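# Transfer top plate from rack K1 to nest N1

## Task

Take the top 96-well plate off the stack rack K1 and place it in the plate nest N1, lying flat within the nest's locating features, oriented so its A1 well (the cut-off corner) is at the nest corner labelled A1. The bottom plate has to stay in K1 exactly as it was. The result only counts if it holds without the robot supporting anything, so release the plate and pull the gripper away at the end.

## Robot and tools

Robot: two arms, left_arm and right_arm, each ending in a parallel gripper. Either arm may do the work; the idle one can be parked out of the way. Avoid letting the arms collide or press into each other.

Frame: a single scene frame for everything. Origin sits on the table surface midway between the arms; +z is up, +x runs out across the table, and left_arm is mounted on the +y side. The names left and right do not correspond to image sides. Reported hand positions may be slightly wrong, more so at long reach. The gripper's fingers point along its own +z axis and close along its own y axis. end_effector_position is the spot between the pads when shut; closed fingertips extend about 33 mm past it, open ones about 9 mm. Closing pushes the tips roughly 24 mm further out, so keep that clearance above surfaces.

Row format (used by every moving tool): one flat list of 20 numbers covering both arms, even if only one moves. Order: left x, y, z (metres, absolute target for end_effector_position in the scene frame), left qw, qx, qy, qz (absolute target orientation, w first), left gripper position, force_limit, speed; then the same ten for the right arm. The three gripper numbers each lie in [-1, 1]. position: +1 fully open (140 mm), about -0.8 pads touching, -1 close until blocked. force_limit: about 14 N at -1, 60 N at 0, 107 N at +1. speed: pad gap rate about 30 mm/s at -1, 140 at 0, 250 at +1. To keep an arm still, repeat its full pose from the last result before it stopped, and its current three gripper values (0 is a real command, not 'unchanged'). To hold orientation, send the identical quaternion every row rather than the drifted reported one.

execute_actions(actions): a list of up to 15 actions; each action is a table of up to 15 rows, one per 1/30 s step; a short table repeats its final row to fill 15 steps. Empty list just returns state and images. Each step the commanded pose is clipped to within 70 mm and 16 degrees of the measured pose, so far targets take several actions. A target more than 0.6 m away from the gripper's start position along any of its axes is rejected for both arms; if the first action fails this or anything is malformed, nothing runs.

move(target, speed, blocking): target is one 20-number row of absolute poses; each gripper travels a straight line there, all arriving together, in 0.5 to 10 s. speed is path top speed in m/s, 0.002 to 0.5 (default 0.25); rotation limited to twice that in rad/s. The path ignores obstacles and the other arm; faster moves and targets placed deeper past a contact hit harder. Gripper numbers are applied at the start. blocking=false returns after 0.5 s while motion continues; then use wait or stop before issuing further moves or actions. The result adds a move: line with the ending (done, off_target, moving, held, fault), any limits (paced = pose clipped; held = steps blocked, after which the arm may suddenly speed up), and each gripper's distance from its target.

wait(seconds): 0 to 10; lets time pass while arms hold their last command; ends early if a running move finishes. stop(): brakes a running move; needs room; fingers continue.

zoom_image(camera, region): closer view of part of the latest image from cam_high, cam_left_wrist or cam_right_wrist (each 504x504); region [x0, y0, x1, y1] pixels from the top-left, at most 504 by 504.

finished_scene(scene): ends the scene given by number and reports success; irreversible. Only call after releasing and retreating.

Results: state line gives each gripper's pose; Hand target lines show where the controller is currently steering. 'pose unreachable' means the clearance check altered or blocked that arm's command. object_status: 0 moving, 1 blocked while opening, 2 blocked while closing (a grip), 3 reached target or pads met. Grip with -1 and confirm 2. To squeeze harder, raise force_limit and change position to -0.98 (or back). position_measured is in counts: 3 open, 230 pads touching. Joint torque and external torque lines help detect contact or load; a torque reaching a joint's load limit (waist 35, shoulder 35, upper arm roll 32, elbow 30, forearm roll 12, wrist pitch 12, wrist roll 12 N m, held weight included) halts that arm for 10 s. MOTOR HOT warns of overheating; an OVER-TEMPERATURE FAULT brakes the arm until it cools.

Cautions: occasional tugs on a held part or pushes on loose ones may occur. Nothing may fall or be knocked off the table. Avoid dropping the plate, slamming it down, hard impacts, or disturbing the lower plate in K1. Set the plate level in N1 with correct A1 orientation, open, and lift clear.

Each tool is called after "Request:" as name(argument=value, ...), one argument or row to a line, values as JSON.

## Session

Request:
execute_actions(
  actions=[],
)

Request:
zoom_image(
  camera="cam_high",
  region=[0,0,504,504],
)

Scene clock: 0.00 s.
left_arm: end_effector_position=(+0.4912, +0.3129, +0.4140) position_measured=3 object_status=3 end_effector_quat_wxyz=(+0.008, +0.883, -0.469, -0.004) | right_arm: end_effector_position=(+0.2561, +0.0374, +0.2349) position_measured=3 object_status=3 end_effector_quat_wxyz=(-0.034, +0.976, -0.148, -0.156)
Joint positions: left_arm=[ 0.016 -0.002 -0.005 -1.568 -0.013  1.555 -0.789] | right_arm=[ 0.937 -0.104 -0.028 -2.155  0.306  1.901 -0.611]
Joint velocities: left_arm=[-0.001  0.     0.001  0.001 -0.     0.001 -0.   ] | right_arm=[-0.001 -0.001  0.001 -0.    -0.001  0.    -0.002]
Joint torques (N m, as the joint torque sensors report them, + toward a larger angle): no reading
External joint torques (N m, as the arm's controller estimates them; a push from outside toward a larger angle lowers the number): no reading
Hand target (left_arm): +0.491, +0.313, +0.414; +0.008, +0.883, -0.469, -0.004
Hand target (right_arm): +0.256, +0.037, +0.235; -0.034, +0.976, -0.148, -0.156

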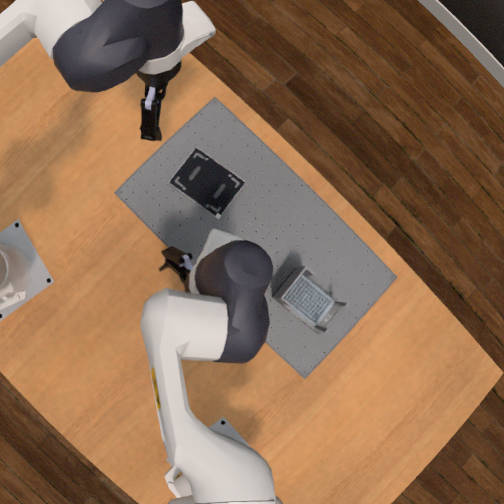

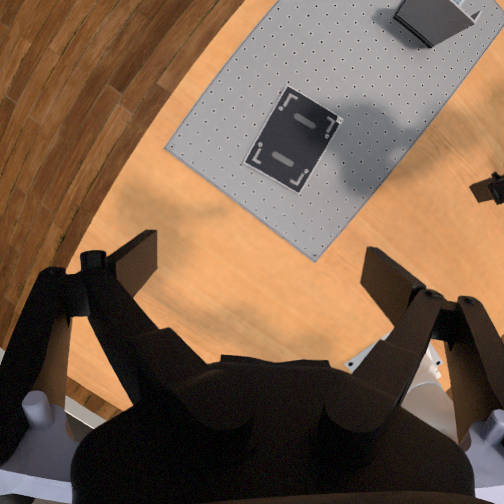

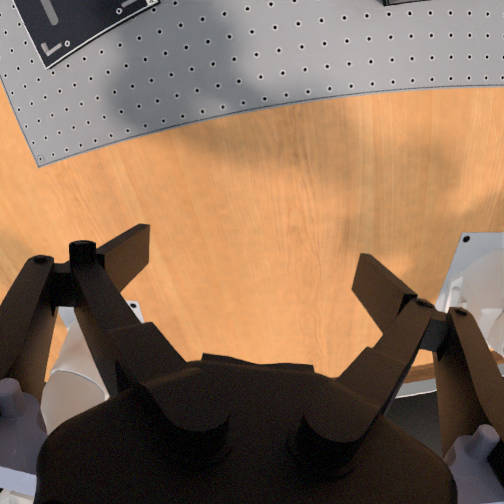

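Region (0, 0, 504, 504) of cam_high's 504x504 image, scaled by 1.000.

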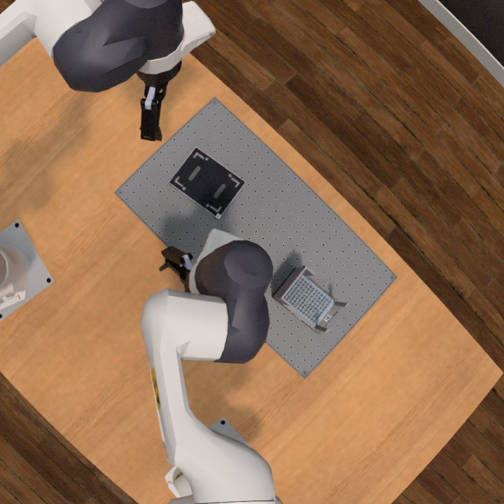

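Request:
zoom_image(
  camera="cam_high",
  region=[260,250,360,350],
)

Request:
zoom_image(
  camera="cam_high",
  region=[160,135,260,235],
)

Region (260, 250, 360, 350) of cam_high's 504x504 image, scaled by 5.040, with more detail than that image has.

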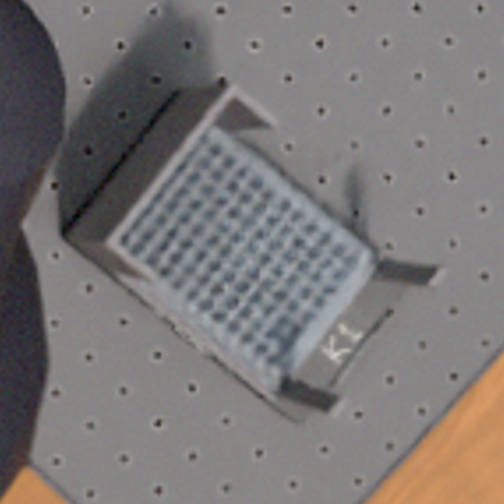

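Region (160, 135, 260, 235) of cam_high's 504x504 image, scaled by 5.040, with more detail than that image has.

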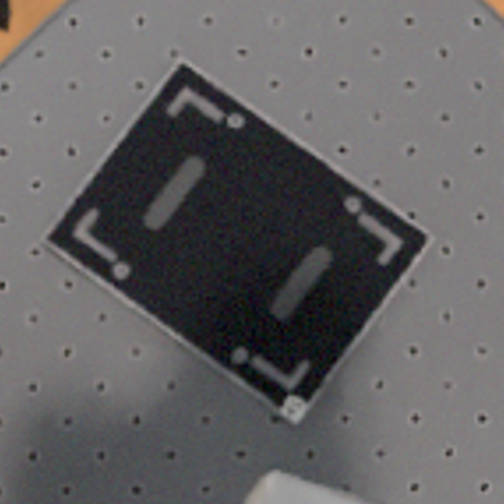

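Request:
move(
  target=[0.46,0.2,0.36,0,0.758,-0.653,0,1,0,0,0.15,-0.6,0.3,0,0.9,-0.43,0,1,0,0],
  speed=0.4,
)

Request:
move(
  target=[0.46,-0.12,0.3,0,0.758,-0.653,0,1,0,0,0.15,-0.6,0.3,0,0.9,-0.43,0,1,0,0],
  speed=0.4,
)

Request:
zoom_image(
  camera="cam_left_wrist",
  region=[150,80,350,280],
)

action 0: the call puts the target (right_arm/x, right_arm/y, right_arm/z) 0.638 m from right_arm's end_effector_position in the last result along the gripper's own y axis as it stood there; a target may be at most 0.6 m away along each of those axes, so nothing of the call was run and nothing moved. Command a nearer target, and go on from there in a later call.

action 0: the call puts the target (right_arm/x, right_arm/y, right_arm/z) 0.638 m from right_arm's end_effector_position in the last result along the gripper's own y axis as it stood there; a target may be at most 0.6 m away along each of those axes, so nothing of the call was run and nothing moved. Command a nearer target, and go on from there in a later call.

Region (150, 80, 350, 280) of cam_left_wrist's 504x504 image, scaled by 2.520, with more detail than that image has.

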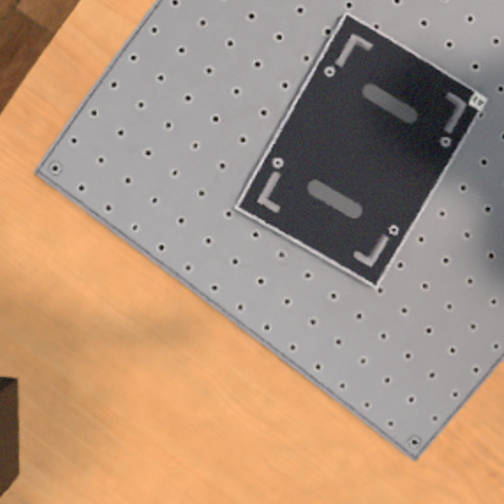

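Request:
move(
  target=[0.5,0.26,0.3,0,0.758,-0.653,0,1,0,0,0.15,-0.54,0.3,0,0.9,-0.43,0,1,0,0],
  speed=0.4,
)

Request:
move(
  target=[0.46,-0.12,0.3,0,0.758,-0.653,0,1,0,0,0.15,-0.54,0.3,0,0.9,-0.43,0,1,0,0],
  speed=0.4,
)

Request:
zoom_image(
  camera="cam_left_wrist",
  region=[150,80,350,280],
)

Scene clock: 20.37 s.
left_arm: end_effector_position=(+0.5007, +0.2619, +0.3002) position_measured=3 object_status=3 end_effector_quat_wxyz=(+0.001, +0.764, -0.645, -0.002) | right_arm: end_effector_position=(+0.1536, -0.5459, +0.3002) position_measured=3 object_status=3 end_effector_quat_wxyz=(+0.002, +0.899, -0.438, +0.007)
Joint positions: left_arm=[-0.03   0.033 -0.052 -1.819  0.002  1.848 -0.456] | right_arm=[ 0.245 -1.268 -0.564 -2.624 -0.549  1.442 -0.821]
Joint velocities: left_arm=[-0.    -0.001  0.002 -0.    -0.001  0.003  0.024] | right_arm=[ 0.007 -0.006 -0.004 -0.    -0.008 -0.01  -0.022]
Joint torques (N m, as the joint torque sensors report them, + toward a larger angle): left_arm=[ -0.72 -35.71  -1.08  22.98   1.     2.81   0.32] | right_arm=[ 2.18  8.95 10.89 20.47 -0.09  2.31 -0.32]
External joint torques (N m, as the arm's controller estimates them; a push from outside toward a larger angle lowers the number): left_arm=[-0.74 -2.27 -1.08 -1.5   0.21  0.3   0.32] | right_arm=[ 2.24 -0.61 -0.82  1.14 -0.9  -0.24 -0.32]
Hand target (left_arm): +0.501, +0.261, +0.300; -0.000, +0.759, -0.651, -0.001
Hand target (right_arm): +0.153, -0.547, +0.300; +0.003, +0.902, -0.431, +0.006
Off the commanded pose (left_arm): 0.002 m, 1 deg.
Off the commanded pose (right_arm): 0.007 m, 1 deg.
move: off_target (right_arm)
camera_calibration (this result's frames):
cam_left_wrist: T_world_to_cam=[[-0.971049, -0.238794, 0.00643719, 0.552188], [-0.225615, 0.925647, 0.303769, -0.215172], [-0.0784967, 0.293522, -0.952724, 0.438705], [0, 0, 0, 1]] pos_world=[0.522092, 0.202263, 0.479772]
cam_right_wrist: T_world_to_cam=[[-0.702804, -0.711372, -0.00392834, -0.274752], [-0.68428, 0.674508, 0.277129, 0.398971], [-0.194492, 0.197456, -0.960825, 0.615411], [0, 0, 0, 1]] pos_world=[0.199604, -0.586076, 0.479656]

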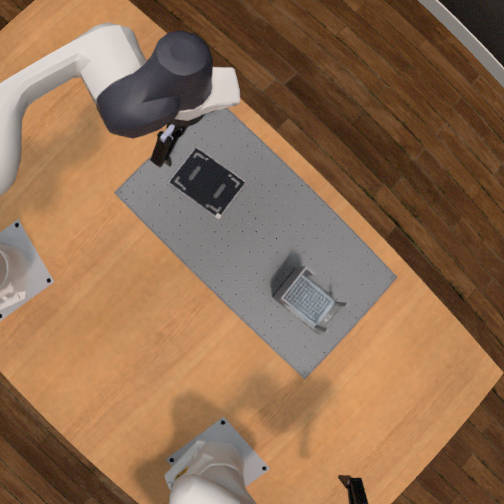

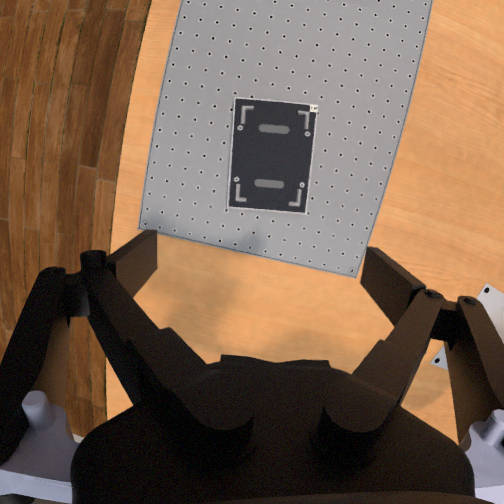

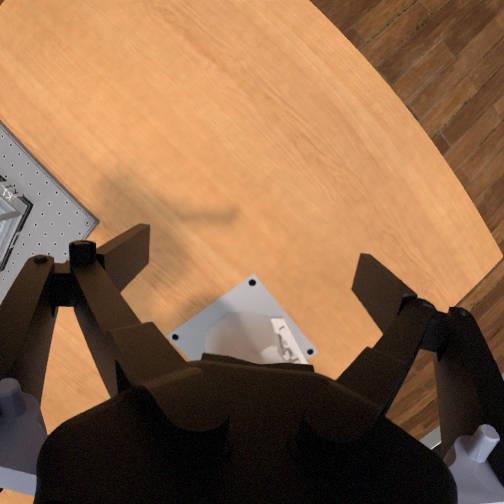

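Scene clock: 22.53 s.
left_arm: end_effector_position=(+0.4653, -0.1185, +0.3015) position_measured=3 object_status=3 end_effector_quat_wxyz=(+0.001, +0.754, -0.657, +0.001) | right_arm: end_effector_position=(+0.1501, -0.5417, +0.3000) position_measured=3 object_status=3 end_effector_quat_wxyz=(+0.000, +0.901, -0.435, +0.001)
Joint positions: left_arm=[-0.552  0.824 -0.142 -0.617  0.103  1.44  -0.977] | right_arm=[ 0.25  -1.274 -0.561 -2.624 -0.542  1.426 -0.821]
Joint velocities: left_arm=[-0.006  0.032  0.002  0.06   0.001 -0.049 -0.006] | right_arm=[ 0.001 -0.001 -0.    -0.    -0.     0.     0.001]
Joint torques (N m, as the joint torque sensors report them, + toward a larger angle): left_arm=[ -0.59 -55.34  -0.5   22.53   1.02   1.92  -0.22] | right_arm=[ 1.57  9.21 12.88 18.95  1.5   2.33 -0.13]
External joint torques (N m, as the arm's controller estimates them; a push from outside toward a larger angle lowers the number): left_arm=[-0.68 -1.75  0.49 -0.07  0.17 -0.61 -0.22] | right_arm=[ 1.55 -0.47  1.3  -0.34  0.68 -0.2  -0.13]
Hand target (left_arm): +0.464, -0.117, +0.300; -0.000, +0.756, -0.654, -0.003
Hand target (right_arm): +0.150, -0.540, +0.300; -0.000, +0.902, -0.431, -0.000
Off the commanded pose (left_arm): 0.006 m, 1 deg.
Off the commanded pose (right_arm): 0.002 m, 0 deg.
move: off_target (left_arm)
camera_calibration (this result's frames):
cam_left_wrist: T_world_to_cam=[[-0.978048, -0.208331, 0.00458072, 0.434373], [-0.197446, 0.933528, 0.299234, 0.117741], [-0.066616, 0.291761, -0.954169, 0.543538], [0, 0, 0, 1]] pos_world=[0.484293, -0.178004, 0.481405]
cam_right_wrist: T_world_to_cam=[[-0.698172, -0.715921, -0.0036398, -0.277511], [-0.686112, 0.667632, 0.288994, 0.386679], [-0.204467, 0.204265, -0.957324, 0.617911], [0, 0, 0, 1]] pos_world=[0.197897, -0.583053, 0.478782]

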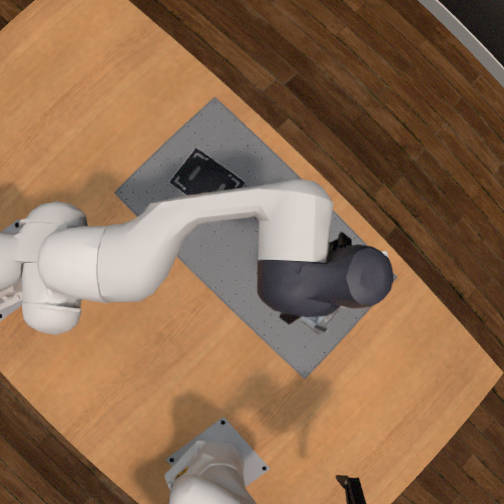

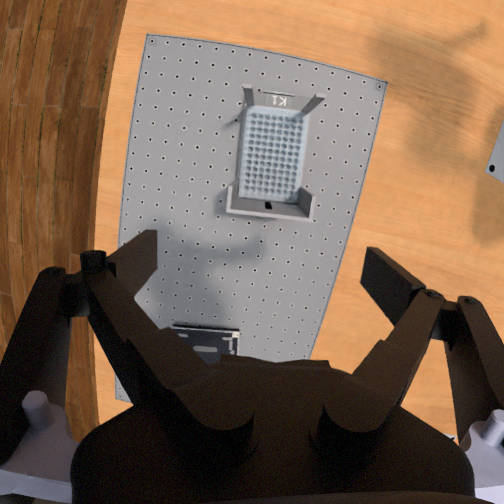

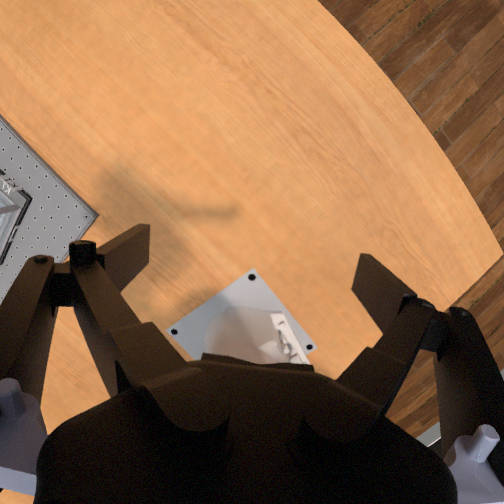

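Region (150, 80, 350, 280) of cam_left_wrist's 504x504 image, scaled by 2.520, with more detail than that image has.

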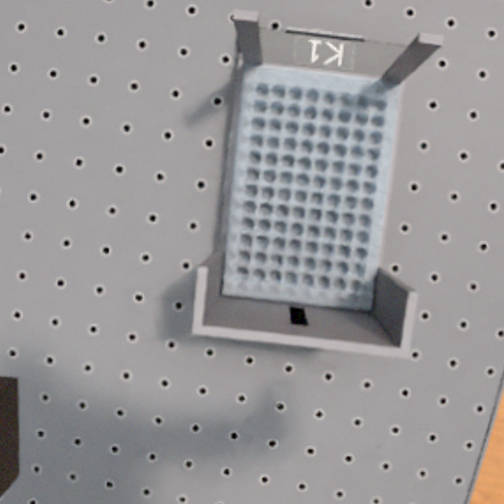

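Request:
move(
  target=[0.452,-0.185,0.2,0,0.758,-0.653,0,0.6,0,0,0.15,-0.54,0.3,0,0.9,-0.43,0,1,0,0],
  speed=0.15,
)

Request:
zoom_image(
  camera="cam_left_wrist",
  region=[150,100,370,320],
)

Scene clock: 30.33 s.
left_arm: end_effector_position=(+0.4522, -0.1832, +0.1985) position_measured=53 object_status=3 end_effector_quat_wxyz=(+0.001, +0.755, -0.655, +0.004) | right_arm: end_effector_position=(+0.1500, -0.5416, +0.3000) position_measured=3 object_status=3 end_effector_quat_wxyz=(+0.000, +0.901, -0.434, +0.001)
Joint positions: left_arm=[-0.638  1.041 -0.125 -0.501  0.107  1.546 -1.045] | right_arm=[ 0.25  -1.274 -0.561 -2.624 -0.542  1.425 -0.821]
Joint velocities: left_arm=[-0.001  0.     0.003  0.001  0.001  0.001 -0.011] | right_arm=[-0.001 -0.002  0.001  0.     0.    -0.     0.   ]
Joint torques (N m, as the joint torque sensors report them, + toward a larger angle): left_arm=[ -1.   -60.23   0.46  23.86   0.53   2.89  -0.27] | right_arm=[ 1.72  9.48 13.15 18.95  1.37  2.37 -0.12]
External joint torques (N m, as the arm's controller estimates them; a push from outside toward a larger angle lowers the number): left_arm=[-1.01 -3.17  1.13  0.57 -0.31  0.35 -0.27] | right_arm=[ 1.77 -0.16  1.51 -0.41  0.55 -0.17 -0.12]
Hand target (left_arm): +0.453, -0.184, +0.200; +0.001, +0.758, -0.652, +0.006
Hand target (right_arm): +0.150, -0.540, +0.300; -0.000, +0.902, -0.431, -0.000
Off the commanded pose (left_arm): 0.002 m, 1 deg.
Off the commanded pose (right_arm): 0.002 m, 0 deg.
elbow stopped short (left arm): the move would have taken joint 4 (elbow) straighter than the controller allows; a more bent joint 4 avoids this.
move: done
camera_calibration (this result's frames):
cam_left_wrist: T_world_to_cam=[[-0.97718, -0.21241, 0.000998832, 0.408147], [-0.202664, 0.933734, 0.295072, 0.209577], [-0.0636088, 0.288136, -0.955475, 0.461479], [0, 0, 0, 1]] pos_world=[0.470661, -0.241963, 0.378683]
cam_right_wrist: T_world_to_cam=[[-0.697927, -0.71616, -0.00359581, -0.277656], [-0.686302, 0.667377, 0.289133, 0.386457], [-0.204666, 0.204261, -0.957282, 0.617893], [0, 0, 0, 1]] pos_world=[0.197904, -0.58297, 0.478763]

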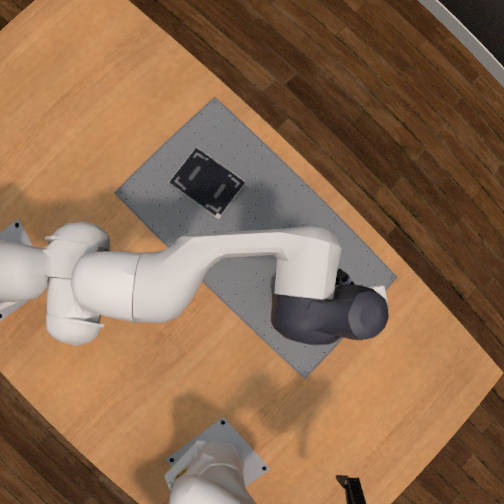

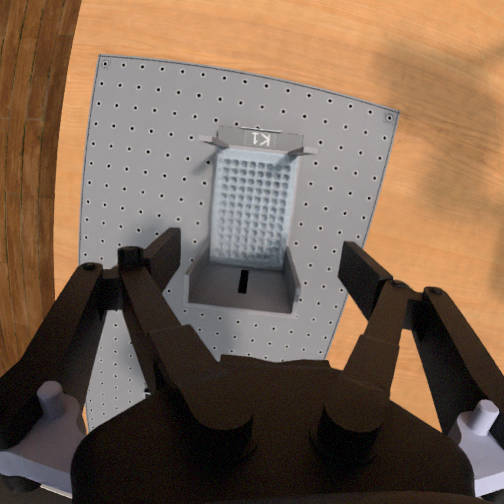

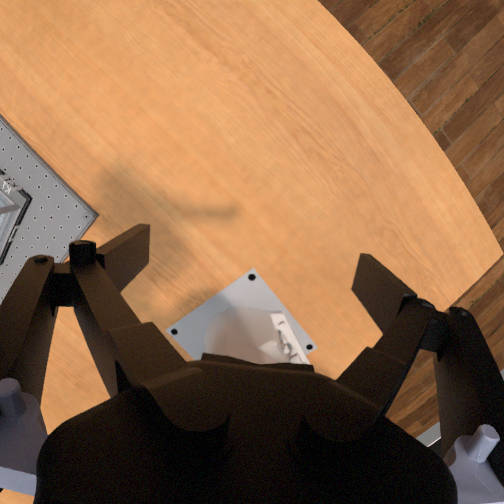

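Region (150, 100, 370, 320) of cam_left_wrist's 504x504 image, scaled by 2.291, with more detail than that image has.

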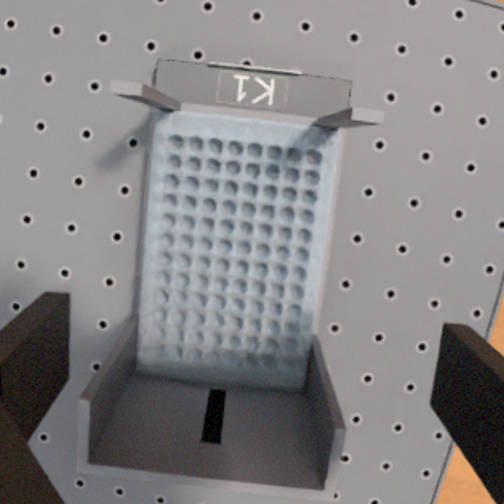

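Request:
move(
  target=[0.458,-0.196,0.125,0,0.755,-0.656,0,0.6,0,0,0.15,-0.54,0.3,0,0.9,-0.43,0,1,0,0],
  speed=0.07,
)

Request:
zoom_image(
  camera="cam_left_wrist",
  region=[150,110,370,330],
)

Scene clock: 36.57 s.
left_arm: end_effector_position=(+0.4569, -0.1948, +0.1237) position_measured=53 object_status=3 end_effector_quat_wxyz=(+0.002, +0.755, -0.655, -0.002) | right_arm: end_effector_position=(+0.1500, -0.5416, +0.3000) position_measured=3 object_status=3 end_effector_quat_wxyz=(+0.000, +0.901, -0.434, +0.001)
Joint positions: left_arm=[-0.643  1.146 -0.123 -0.501  0.108  1.64  -1.048] | right_arm=[ 0.251 -1.274 -0.561 -2.624 -0.542  1.425 -0.821]
Joint velocities: left_arm=[ 0.    -0.     0.001 -0.001 -0.001  0.006 -0.001] | right_arm=[-0.001 -0.     0.     0.     0.     0.    -0.   ]
Joint torques (N m, as the joint torque sensors report them, + toward a larger angle): left_arm=[ -1.29 -62.26   0.2   24.49   1.25   2.86  -0.06] | right_arm=[ 1.56  9.52 13.29 18.72  1.41  2.34 -0.14]
External joint torques (N m, as the arm's controller estimates them; a push from outside toward a larger angle lowers the number): left_arm=[-1.39 -3.64  0.86  0.62  0.41  0.35 -0.06] | right_arm=[ 1.58 -0.16  1.68 -0.64  0.59 -0.19 -0.14]
Hand target (left_arm): +0.458, -0.196, +0.125; +0.000, +0.755, -0.655, +0.001
Hand target (right_arm): +0.150, -0.540, +0.300; -0.000, +0.902, -0.431, -0.000
Off the commanded pose (left_arm): 0.002 m, 0 deg.
Off the commanded pose (right_arm): 0.002 m, 0 deg.
elbow stopped short (left arm): the move would have taken joint 4 (elbow) straighter than the controller allows; a more bent joint 4 avoids this.
move: done
camera_calibration (this result's frames):
cam_left_wrist: T_world_to_cam=[[-0.977143, -0.212413, 0.00854643, 0.4094], [-0.199911, 0.931814, 0.302915, 0.240817], [-0.072307, 0.294283, -0.952979, 0.398545], [0, 0, 0, 1]] pos_world=[0.477001, -0.25472, 0.303359]
cam_right_wrist: T_world_to_cam=[[-0.697796, -0.716288, -0.00357067, -0.277722], [-0.686407, 0.667245, 0.289186, 0.386365], [-0.204758, 0.204244, -0.957266, 0.617879], [0, 0, 0, 1]] pos_world=[0.197926, -0.582927, 0.478752]

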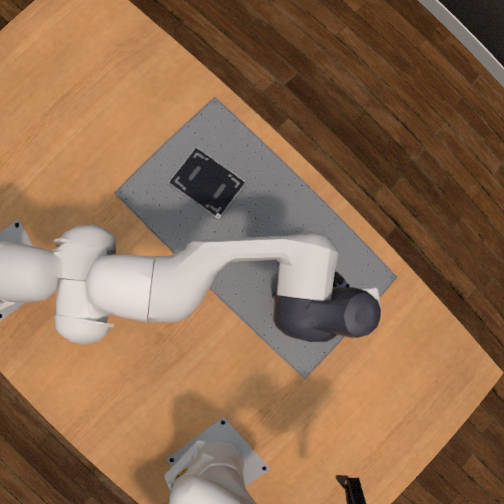

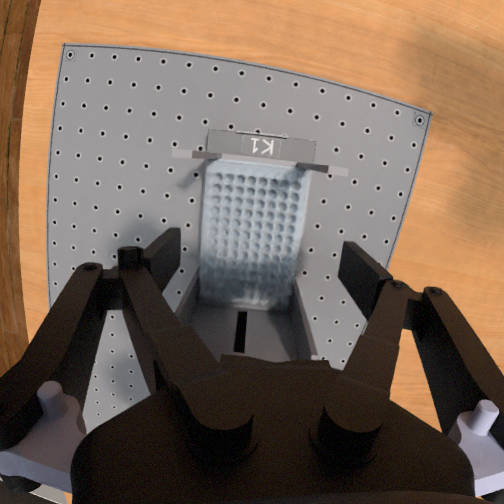

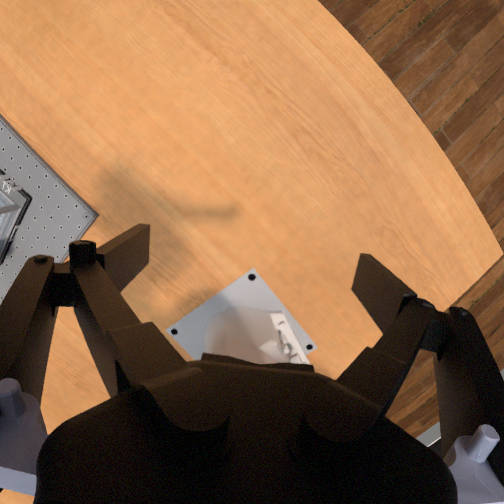

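Region (150, 110, 370, 330) of cam_left_wrist's 504x504 image, scaled by 2.291, with more detail than that image has.

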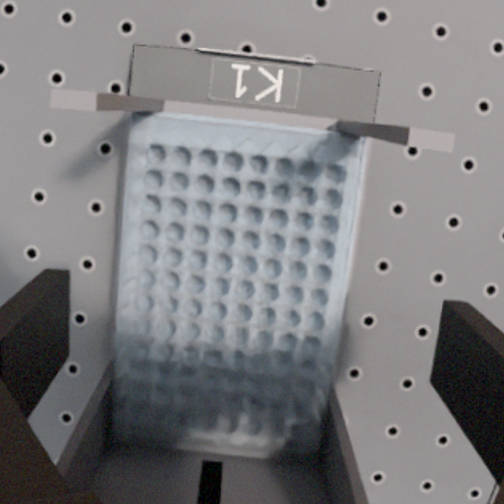

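Request:
move(
  target=[0.461,-0.195,0.093,0,0.753,-0.658,0,0.5,0,0,0.15,-0.54,0.3,0,0.9,-0.43,0,1,0,0],
  speed=0.05,
)

Request:
zoom_image(
  camera="cam_left_wrist",
  region=[150,130,370,350],
)

Scene clock: 43.33 s.
left_arm: end_effector_position=(+0.4570, -0.1941, +0.0906) position_measured=66 object_status=3 end_effector_quat_wxyz=(+0.000, +0.754, -0.657, -0.007) | right_arm: end_effector_position=(+0.1500, -0.5416, +0.3000) position_measured=3 object_status=3 end_effector_quat_wxyz=(+0.000, +0.901, -0.434, +0.001)
Joint positions: left_arm=[-0.637  1.139 -0.122 -0.596  0.109  1.718 -1.048] | right_arm=[ 0.251 -1.274 -0.561 -2.624 -0.542  1.425 -0.821]
Joint velocities: left_arm=[ 0.005 -0.062 -0.001 -0.087 -0.001  0.063  0.001] | right_arm=[ 0.     0.001  0.001 -0.001 -0.     0.    -0.   ]
Joint torques (N m, as the joint torque sensors report them, + toward a larger angle): left_arm=[  1.16 -62.98  -0.84  23.2    1.4    2.88   0.22] | right_arm=[ 1.55  9.63 13.15 19.15  1.34  2.38 -0.13]
External joint torques (N m, as the arm's controller estimates them; a push from outside toward a larger angle lowers the number): left_arm=[ 1.57 -4.28  0.24 -1.06  0.6   0.35  0.22] | right_arm=[ 1.52 -0.11  1.52 -0.13  0.52 -0.16 -0.13]
Hand target (left_arm): +0.461, -0.195, +0.093; -0.000, +0.753, -0.658, -0.001
Hand target (right_arm): +0.150, -0.540, +0.300; -0.000, +0.902, -0.431, -0.000
Off the commanded pose (left_arm): 0.005 m, 1 deg.
Off the commanded pose (right_arm): 0.002 m, 0 deg.
move: off_target (left_arm)
camera_calibration (this result's frames):
cam_left_wrist: T_world_to_cam=[[-0.97787, -0.208838, 0.0125275, 0.410557], [-0.194607, 0.929948, 0.31197, 0.246626], [-0.0768011, 0.302628, -0.950009, 0.370242], [0, 0, 0, 1]] pos_world=[0.477901, -0.255656, 0.26965]
cam_right_wrist: T_world_to_cam=[[-0.697717, -0.716365, -0.00356172, -0.277761], [-0.686473, 0.667165, 0.289214, 0.386308], [-0.204807, 0.204235, -0.957258, 0.61787], [0, 0, 0, 1]] pos_world=[0.197936, -0.5829, 0.478746]

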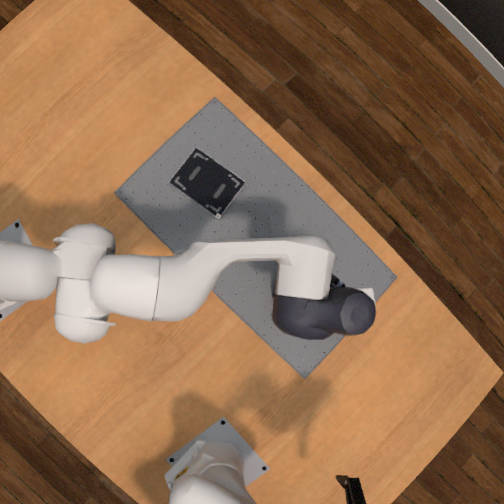

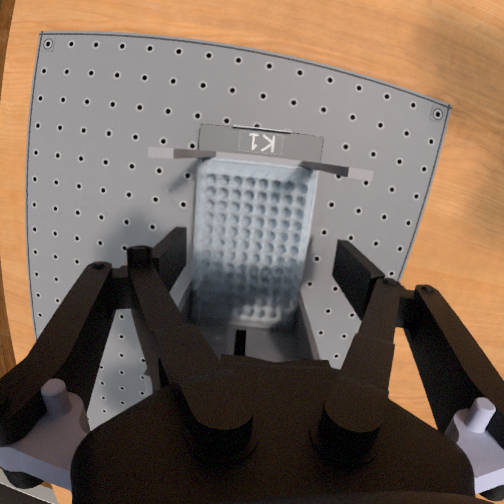

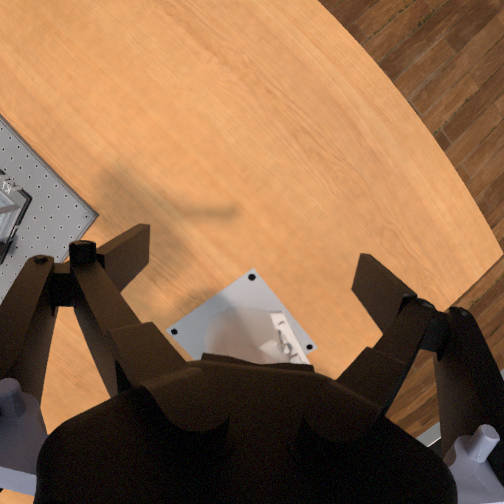

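Region (150, 130, 370, 350) of cam_left_wrist's 504x504 image, scaled by 2.291, with more detail than that image has.

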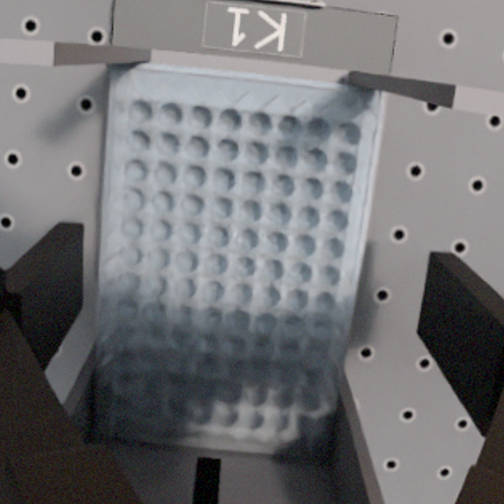

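Request:
move(
  target=[0.4655,-0.195,0.082,0,0.751,-0.66,0,0.45,0,0,0.15,-0.54,0.3,0,0.9,-0.43,0,1,0,0],
  speed=0.015,
)

Request:
zoom_image(
  camera="cam_left_wrist",
  region=[150,130,370,350],
)

Scene clock: 48.47 s.
left_arm: end_effector_position=(+0.4628, -0.1960, +0.0819) position_measured=72 object_status=3 end_effector_quat_wxyz=(+0.002, +0.753, -0.658, -0.001) | right_arm: end_effector_position=(+0.1500, -0.5415, +0.3000) position_measured=3 object_status=3 end_effector_quat_wxyz=(+0.000, +0.901, -0.434, +0.001)
Joint positions: left_arm=[-0.633  1.163 -0.122 -0.577  0.11   1.734 -1.041] | right_arm=[ 0.251 -1.274 -0.561 -2.624 -0.542  1.425 -0.821]
Joint velocities: left_arm=[-0.001  0.01  -0.     0.019  0.     0.     0.007] | right_arm=[-0.001  0.001 -0.     0.001 -0.     0.001  0.001]
Joint torques (N m, as the joint torque sensors report them, + toward a larger angle): left_arm=[  0.56 -62.21  -0.17  24.45   1.37   2.66   0.35] | right_arm=[ 1.69  9.28 13.07 18.8   1.41  2.42 -0.14]
External joint torques (N m, as the arm's controller estimates them; a push from outside toward a larger angle lowers the number): left_arm=[ 0.54 -2.7   0.72  0.08  0.55  0.12  0.35] | right_arm=[ 1.72 -0.46  1.48 -0.53  0.6  -0.12 -0.14]
Hand target (left_arm): +0.466, -0.195, +0.082; +0.000, +0.751, -0.660, +0.000
Hand target (right_arm): +0.150, -0.540, +0.300; -0.000, +0.902, -0.431, -0.000
Off the commanded pose (left_arm): 0.003 m, 0 deg.
Off the commanded pose (right_arm): 0.002 m, 0 deg.
move: done
camera_calibration (this result's frames):
cam_left_wrist: T_world_to_cam=[[-0.978335, -0.206872, 0.00805609, 0.416859], [-0.194855, 0.933257, 0.301767, 0.253829], [-0.0699457, 0.29366, -0.953348, 0.358245], [0, 0, 0, 1]] pos_world=[0.482345, -0.255853, 0.261577]
cam_right_wrist: T_world_to_cam=[[-0.697659, -0.716421, -0.00355512, -0.277789], [-0.686521, 0.667107, 0.289237, 0.386266], [-0.204844, 0.204229, -0.957251, 0.617863], [0, 0, 0, 1]] pos_world=[0.197942, -0.58288, 0.47874]

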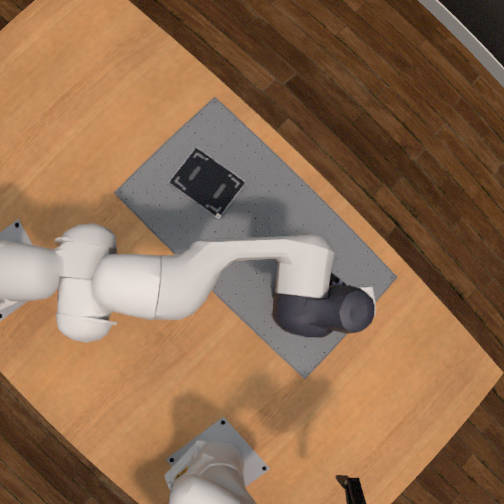

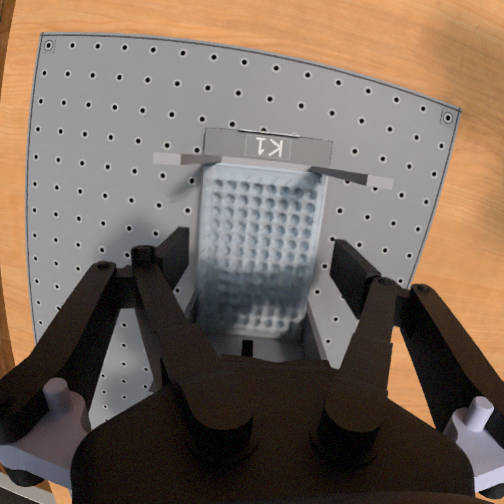

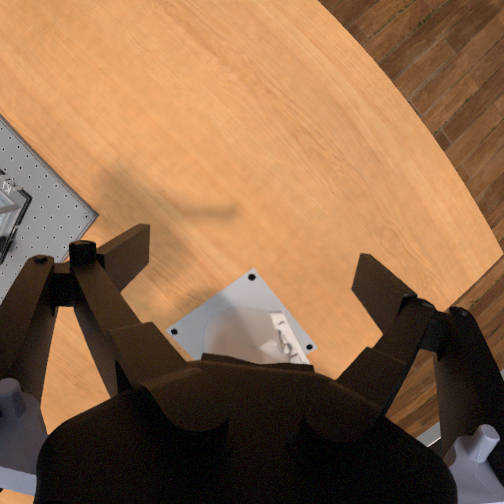

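Region (150, 130, 370, 350) of cam_left_wrist's 504x504 image, scaled by 2.291, with more detail than that image has.

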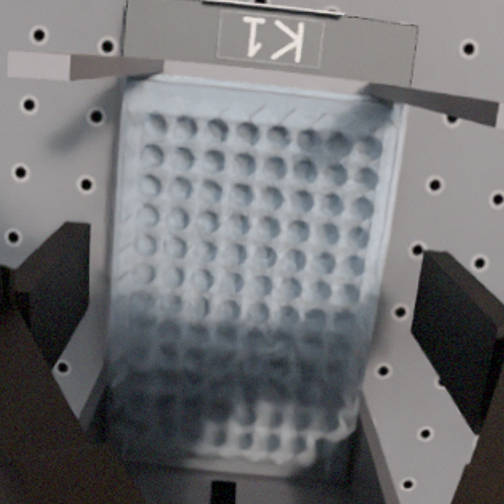

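Request:
move(
  target=[0.4668,-0.194,0.0765,0,0.751,-0.66,0,0.4,0,0,0.15,-0.54,0.3,0,0.9,-0.43,0,1,0,0],
  speed=0.01,
)

Request:
move(
  target=[0.4668,-0.194,0.0765,0,0.751,-0.66,0,-1,0,-1,0.15,-0.54,0.3,0,0.9,-0.43,0,1,0,0],
)

Request:
zoom_image(
  camera="cam_left_wrist",
  region=[150,130,370,350],
)

Scene clock: 54.30 s.
left_arm: end_effector_position=(+0.4645, -0.1956, +0.0781) position_measured=78 object_status=3 end_effector_quat_wxyz=(+0.002, +0.753, -0.658, -0.001) | right_arm: end_effector_position=(+0.1500, -0.5415, +0.3000) position_measured=3 object_status=3 end_effector_quat_wxyz=(+0.000, +0.901, -0.434, +0.001)
Joint positions: left_arm=[-0.631  1.169 -0.122 -0.577  0.11   1.742 -1.038] | right_arm=[ 0.251 -1.274 -0.561 -2.624 -0.542  1.425 -0.821]
Joint velocities: left_arm=[ 0.    -0.001 -0.    -0.001  0.001  0.007  0.003] | right_arm=[-0.     0.     0.001  0.001  0.    -0.    -0.   ]
Joint torques (N m, as the joint torque sensors report them, + toward a larger angle): left_arm=[  0.76 -61.39  -0.11  22.79   1.4    2.88   0.34] | right_arm=[ 1.94  9.63 13.33 19.11  1.36  2.35 -0.14]
External joint torques (N m, as the arm's controller estimates them; a push from outside toward a larger angle lowers the number): left_arm=[ 0.99 -2.06  0.87 -1.51  0.58  0.34  0.34] | right_arm=[ 1.94 -0.07  1.73 -0.2   0.54 -0.18 -0.14]
Hand target (left_arm): +0.467, -0.194, +0.076; -0.000, +0.751, -0.660, -0.000
Hand target (right_arm): +0.150, -0.540, +0.300; -0.000, +0.902, -0.431, -0.000
Off the commanded pose (left_arm): 0.003 m, 0 deg.
Off the commanded pose (right_arm): 0.002 m, 0 deg.
move: done
camera_calibration (this result's frames):
cam_left_wrist: T_world_to_cam=[[-0.978638, -0.205458, 0.00733817, 0.419136], [-0.193802, 0.933853, 0.300599, 0.254644], [-0.0686131, 0.292755, -0.953723, 0.353905], [0, 0, 0, 1]] pos_world=[0.483816, -0.255292, 0.257906]
cam_right_wrist: T_world_to_cam=[[-0.697612, -0.716467, -0.00355172, -0.277812], [-0.68656, 0.667058, 0.289254, 0.38623], [-0.204872, 0.204226, -0.957246, 0.617858], [0, 0, 0, 1]] pos_world=[0.197947, -0.582864, 0.478736]

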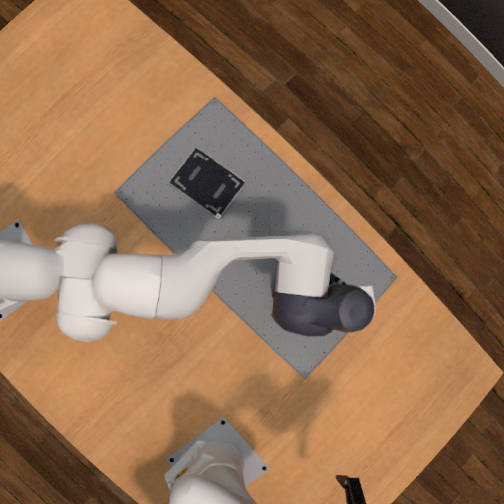

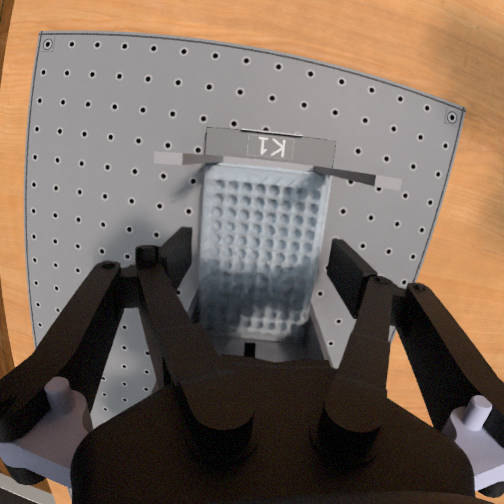

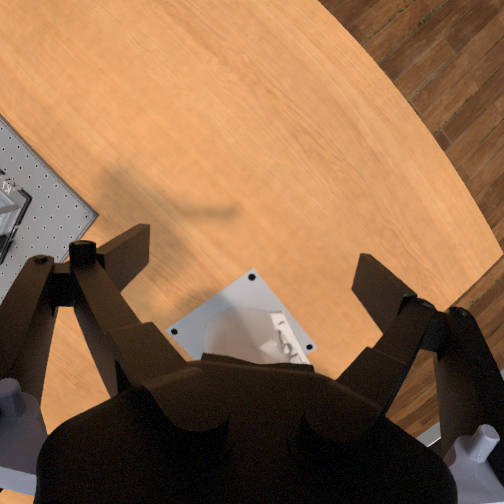

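Scene clock: 55.17 s.
left_arm: end_effector_position=(+0.4653, -0.1959, +0.0792) position_measured=109 object_status=2 end_effector_quat_wxyz=(+0.002, +0.753, -0.658, +0.001) | right_arm: end_effector_position=(+0.1500, -0.5415, +0.3000) position_measured=3 object_status=3 end_effector_quat_wxyz=(+0.000, +0.901, -0.434, +0.001)
Joint positions: left_arm=[-0.631  1.167 -0.122 -0.577  0.111  1.743 -1.037] | right_arm=[ 0.251 -1.274 -0.561 -2.624 -0.542  1.425 -0.821]
Joint velocities: left_arm=[ 0.001 -0.     0.    -0.001  0.002  0.    -0.   ] | right_arm=[ 0.001  0.     0.    -0.001 -0.001 -0.    -0.001]
Joint torques (N m, as the joint torque sensors report them, + toward a larger angle): left_arm=[  0.64 -60.9   -0.61  22.48   1.37   2.87   0.37] | right_arm=[ 1.67  9.15 13.58 18.82  1.37  2.38 -0.18]
External joint torques (N m, as the arm's controller estimates them; a push from outside toward a larger angle lowers the number): left_arm=[ 0.58 -1.74  0.26 -1.76  0.54  0.34  0.37] | right_arm=[ 1.62 -0.6   1.96 -0.42  0.54 -0.14 -0.17]
Hand target (left_arm): +0.467, -0.194, +0.076; -0.000, +0.751, -0.660, -0.000
Hand target (right_arm): +0.150, -0.540, +0.300; -0.000, +0.902, -0.431, -0.000
Off the commanded pose (left_arm): 0.004 m, 0 deg.
Off the commanded pose (right_arm): 0.002 m, 0 deg.
move: off_target (left_arm)
camera_calibration (this result's frames):
cam_left_wrist: T_world_to_cam=[[-0.97871, -0.205167, 0.00570307, 0.420061], [-0.194137, 0.934396, 0.298689, 0.255136], [-0.0666102, 0.291223, -0.954333, 0.353944], [0, 0, 0, 1]] pos_world=[0.484226, -0.255292, 0.259178]
cam_right_wrist: T_world_to_cam=[[-0.697605, -0.716474, -0.00355134, -0.277815], [-0.686566, 0.667051, 0.289256, 0.386225], [-0.204876, 0.204225, -0.957245, 0.617857], [0, 0, 0, 1]] pos_world=[0.197948, -0.582861, 0.478736]

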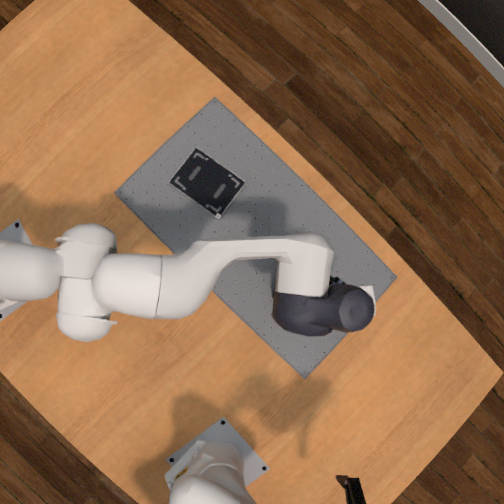

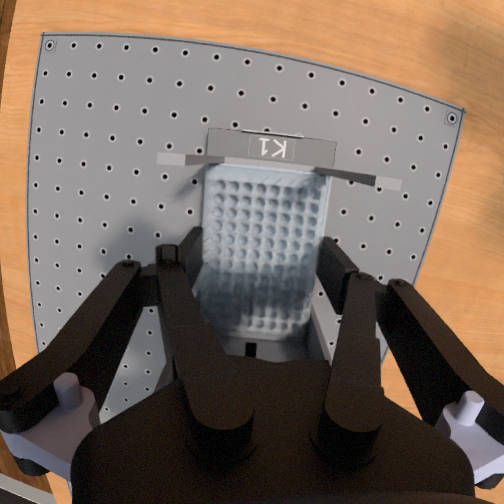

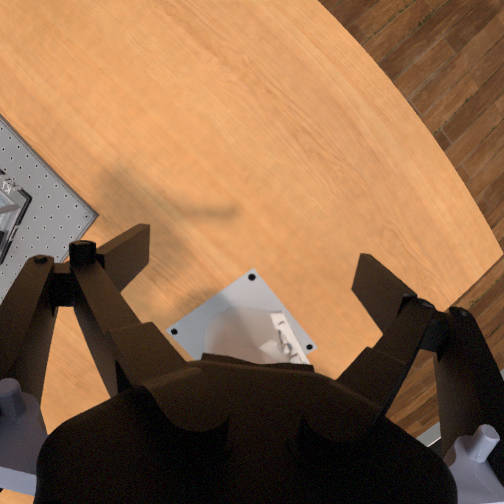

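Region (150, 130, 370, 350) of cam_left_wrist's 504x504 image, scaled by 2.291, with more detail than that image has.

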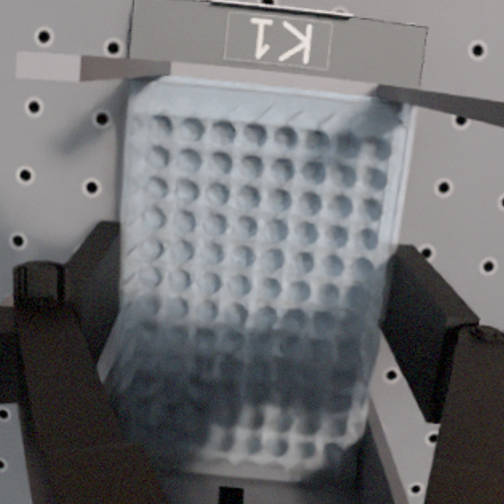

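Request:
move(
  target=[0.465,-0.195,0.13,0,0.753,-0.658,0,-1,0,-1,0.15,-0.54,0.3,0,0.9,-0.43,0,1,0,0],
  speed=0.02,
)

Request:
zoom_image(
  camera="cam_left_wrist",
  region=[150,130,370,350],
)

Scene clock: 61.73 s.
left_arm: end_effector_position=(+0.4651, -0.1949, +0.1282) position_measured=109 object_status=2 end_effector_quat_wxyz=(+0.002, +0.754, -0.657, +0.007) | right_arm: end_effector_position=(+0.1500, -0.5415, +0.3000) position_measured=3 object_status=3 end_effector_quat_wxyz=(+0.000, +0.901, -0.434, +0.001)
Joint positions: left_arm=[-0.636  1.142 -0.122 -0.501  0.111  1.654 -1.037] | right_arm=[ 0.251 -1.274 -0.561 -2.624 -0.542  1.425 -0.821]
Joint velocities: left_arm=[-0.001  0.001  0.001 -0.    -0.001 -0.001  0.002] | right_arm=[ 0.    -0.001  0.     0.001 -0.001 -0.001 -0.001]
Joint torques (N m, as the joint torque sensors report them, + toward a larger angle): left_arm=[ -0.86 -62.61  -0.71  24.13   0.71   1.78   0.21] | right_arm=[ 1.61  9.5  13.51 19.56  1.35  2.38 -0.13]
External joint torques (N m, as the arm's controller estimates them; a push from outside toward a larger angle lowers the number): left_arm=[-0.82 -4.05 -0.02  0.26 -0.13 -0.78  0.21] | right_arm=[ 1.65 -0.15  1.9   0.2   0.54 -0.16 -0.13]
Hand target (left_arm): +0.464, -0.194, +0.130; +0.001, +0.753, -0.659, +0.006
Hand target (right_arm): +0.150, -0.540, +0.300; -0.000, +0.902, -0.431, -0.000
Off the commanded pose (left_arm): 0.002 m, 1 deg.
Off the commanded pose (right_arm): 0.002 m, 0 deg.
elbow stopped short (left arm): the move would have taken joint 4 (elbow) straighter than the controller allows; a more bent joint 4 avoids this.
move: done
camera_calibration (this result's frames):
cam_left_wrist: T_world_to_cam=[[-0.978096, -0.20814, -0.00229753, 0.419993], [-0.199917, 0.936262, 0.288871, 0.243864], [-0.0579746, 0.283003, -0.957365, 0.395157], [0, 0, 0, 1]] pos_world=[0.482455, -0.252734, 0.30883]
cam_right_wrist: T_world_to_cam=[[-0.697564, -0.716514, -0.0035484, -0.277835], [-0.686601, 0.667009, 0.289272, 0.386194], [-0.204901, 0.204222, -0.95724, 0.617852], [0, 0, 0, 1]] pos_world=[0.197951, -0.582847, 0.478732]

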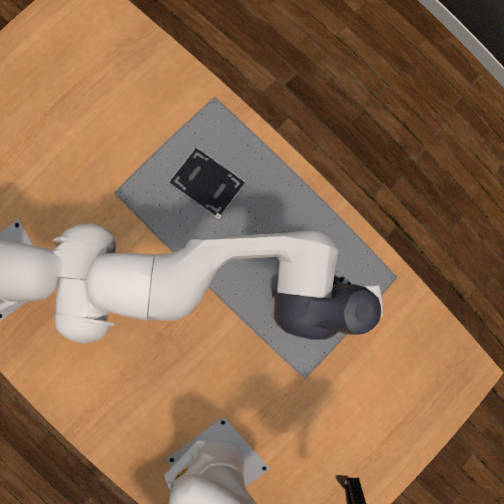

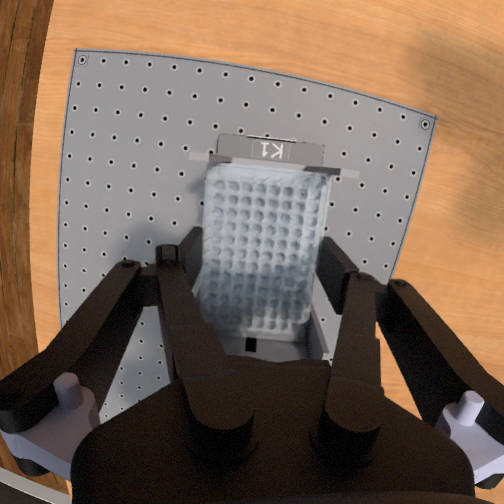

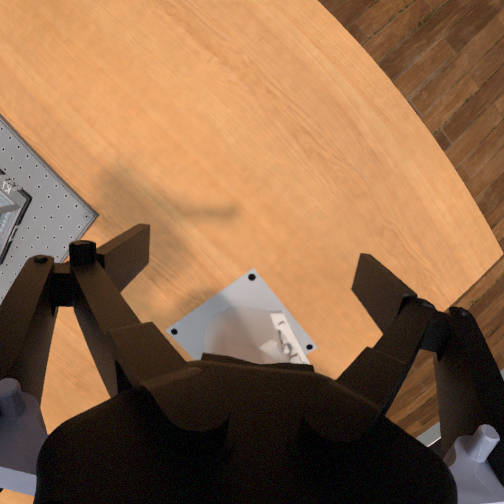

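Region (150, 130, 370, 350) of cam_left_wrist's 504x504 image, scaled by 2.291, with more detail than that image has.

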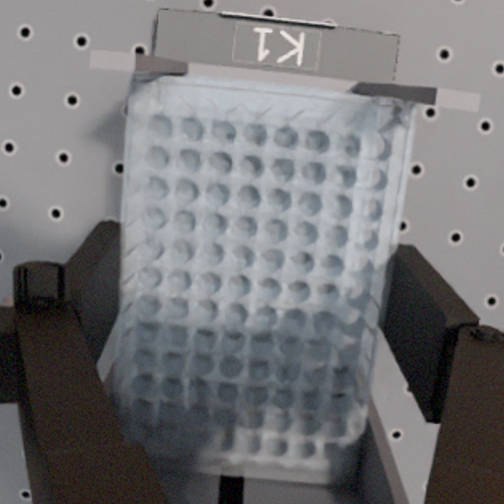

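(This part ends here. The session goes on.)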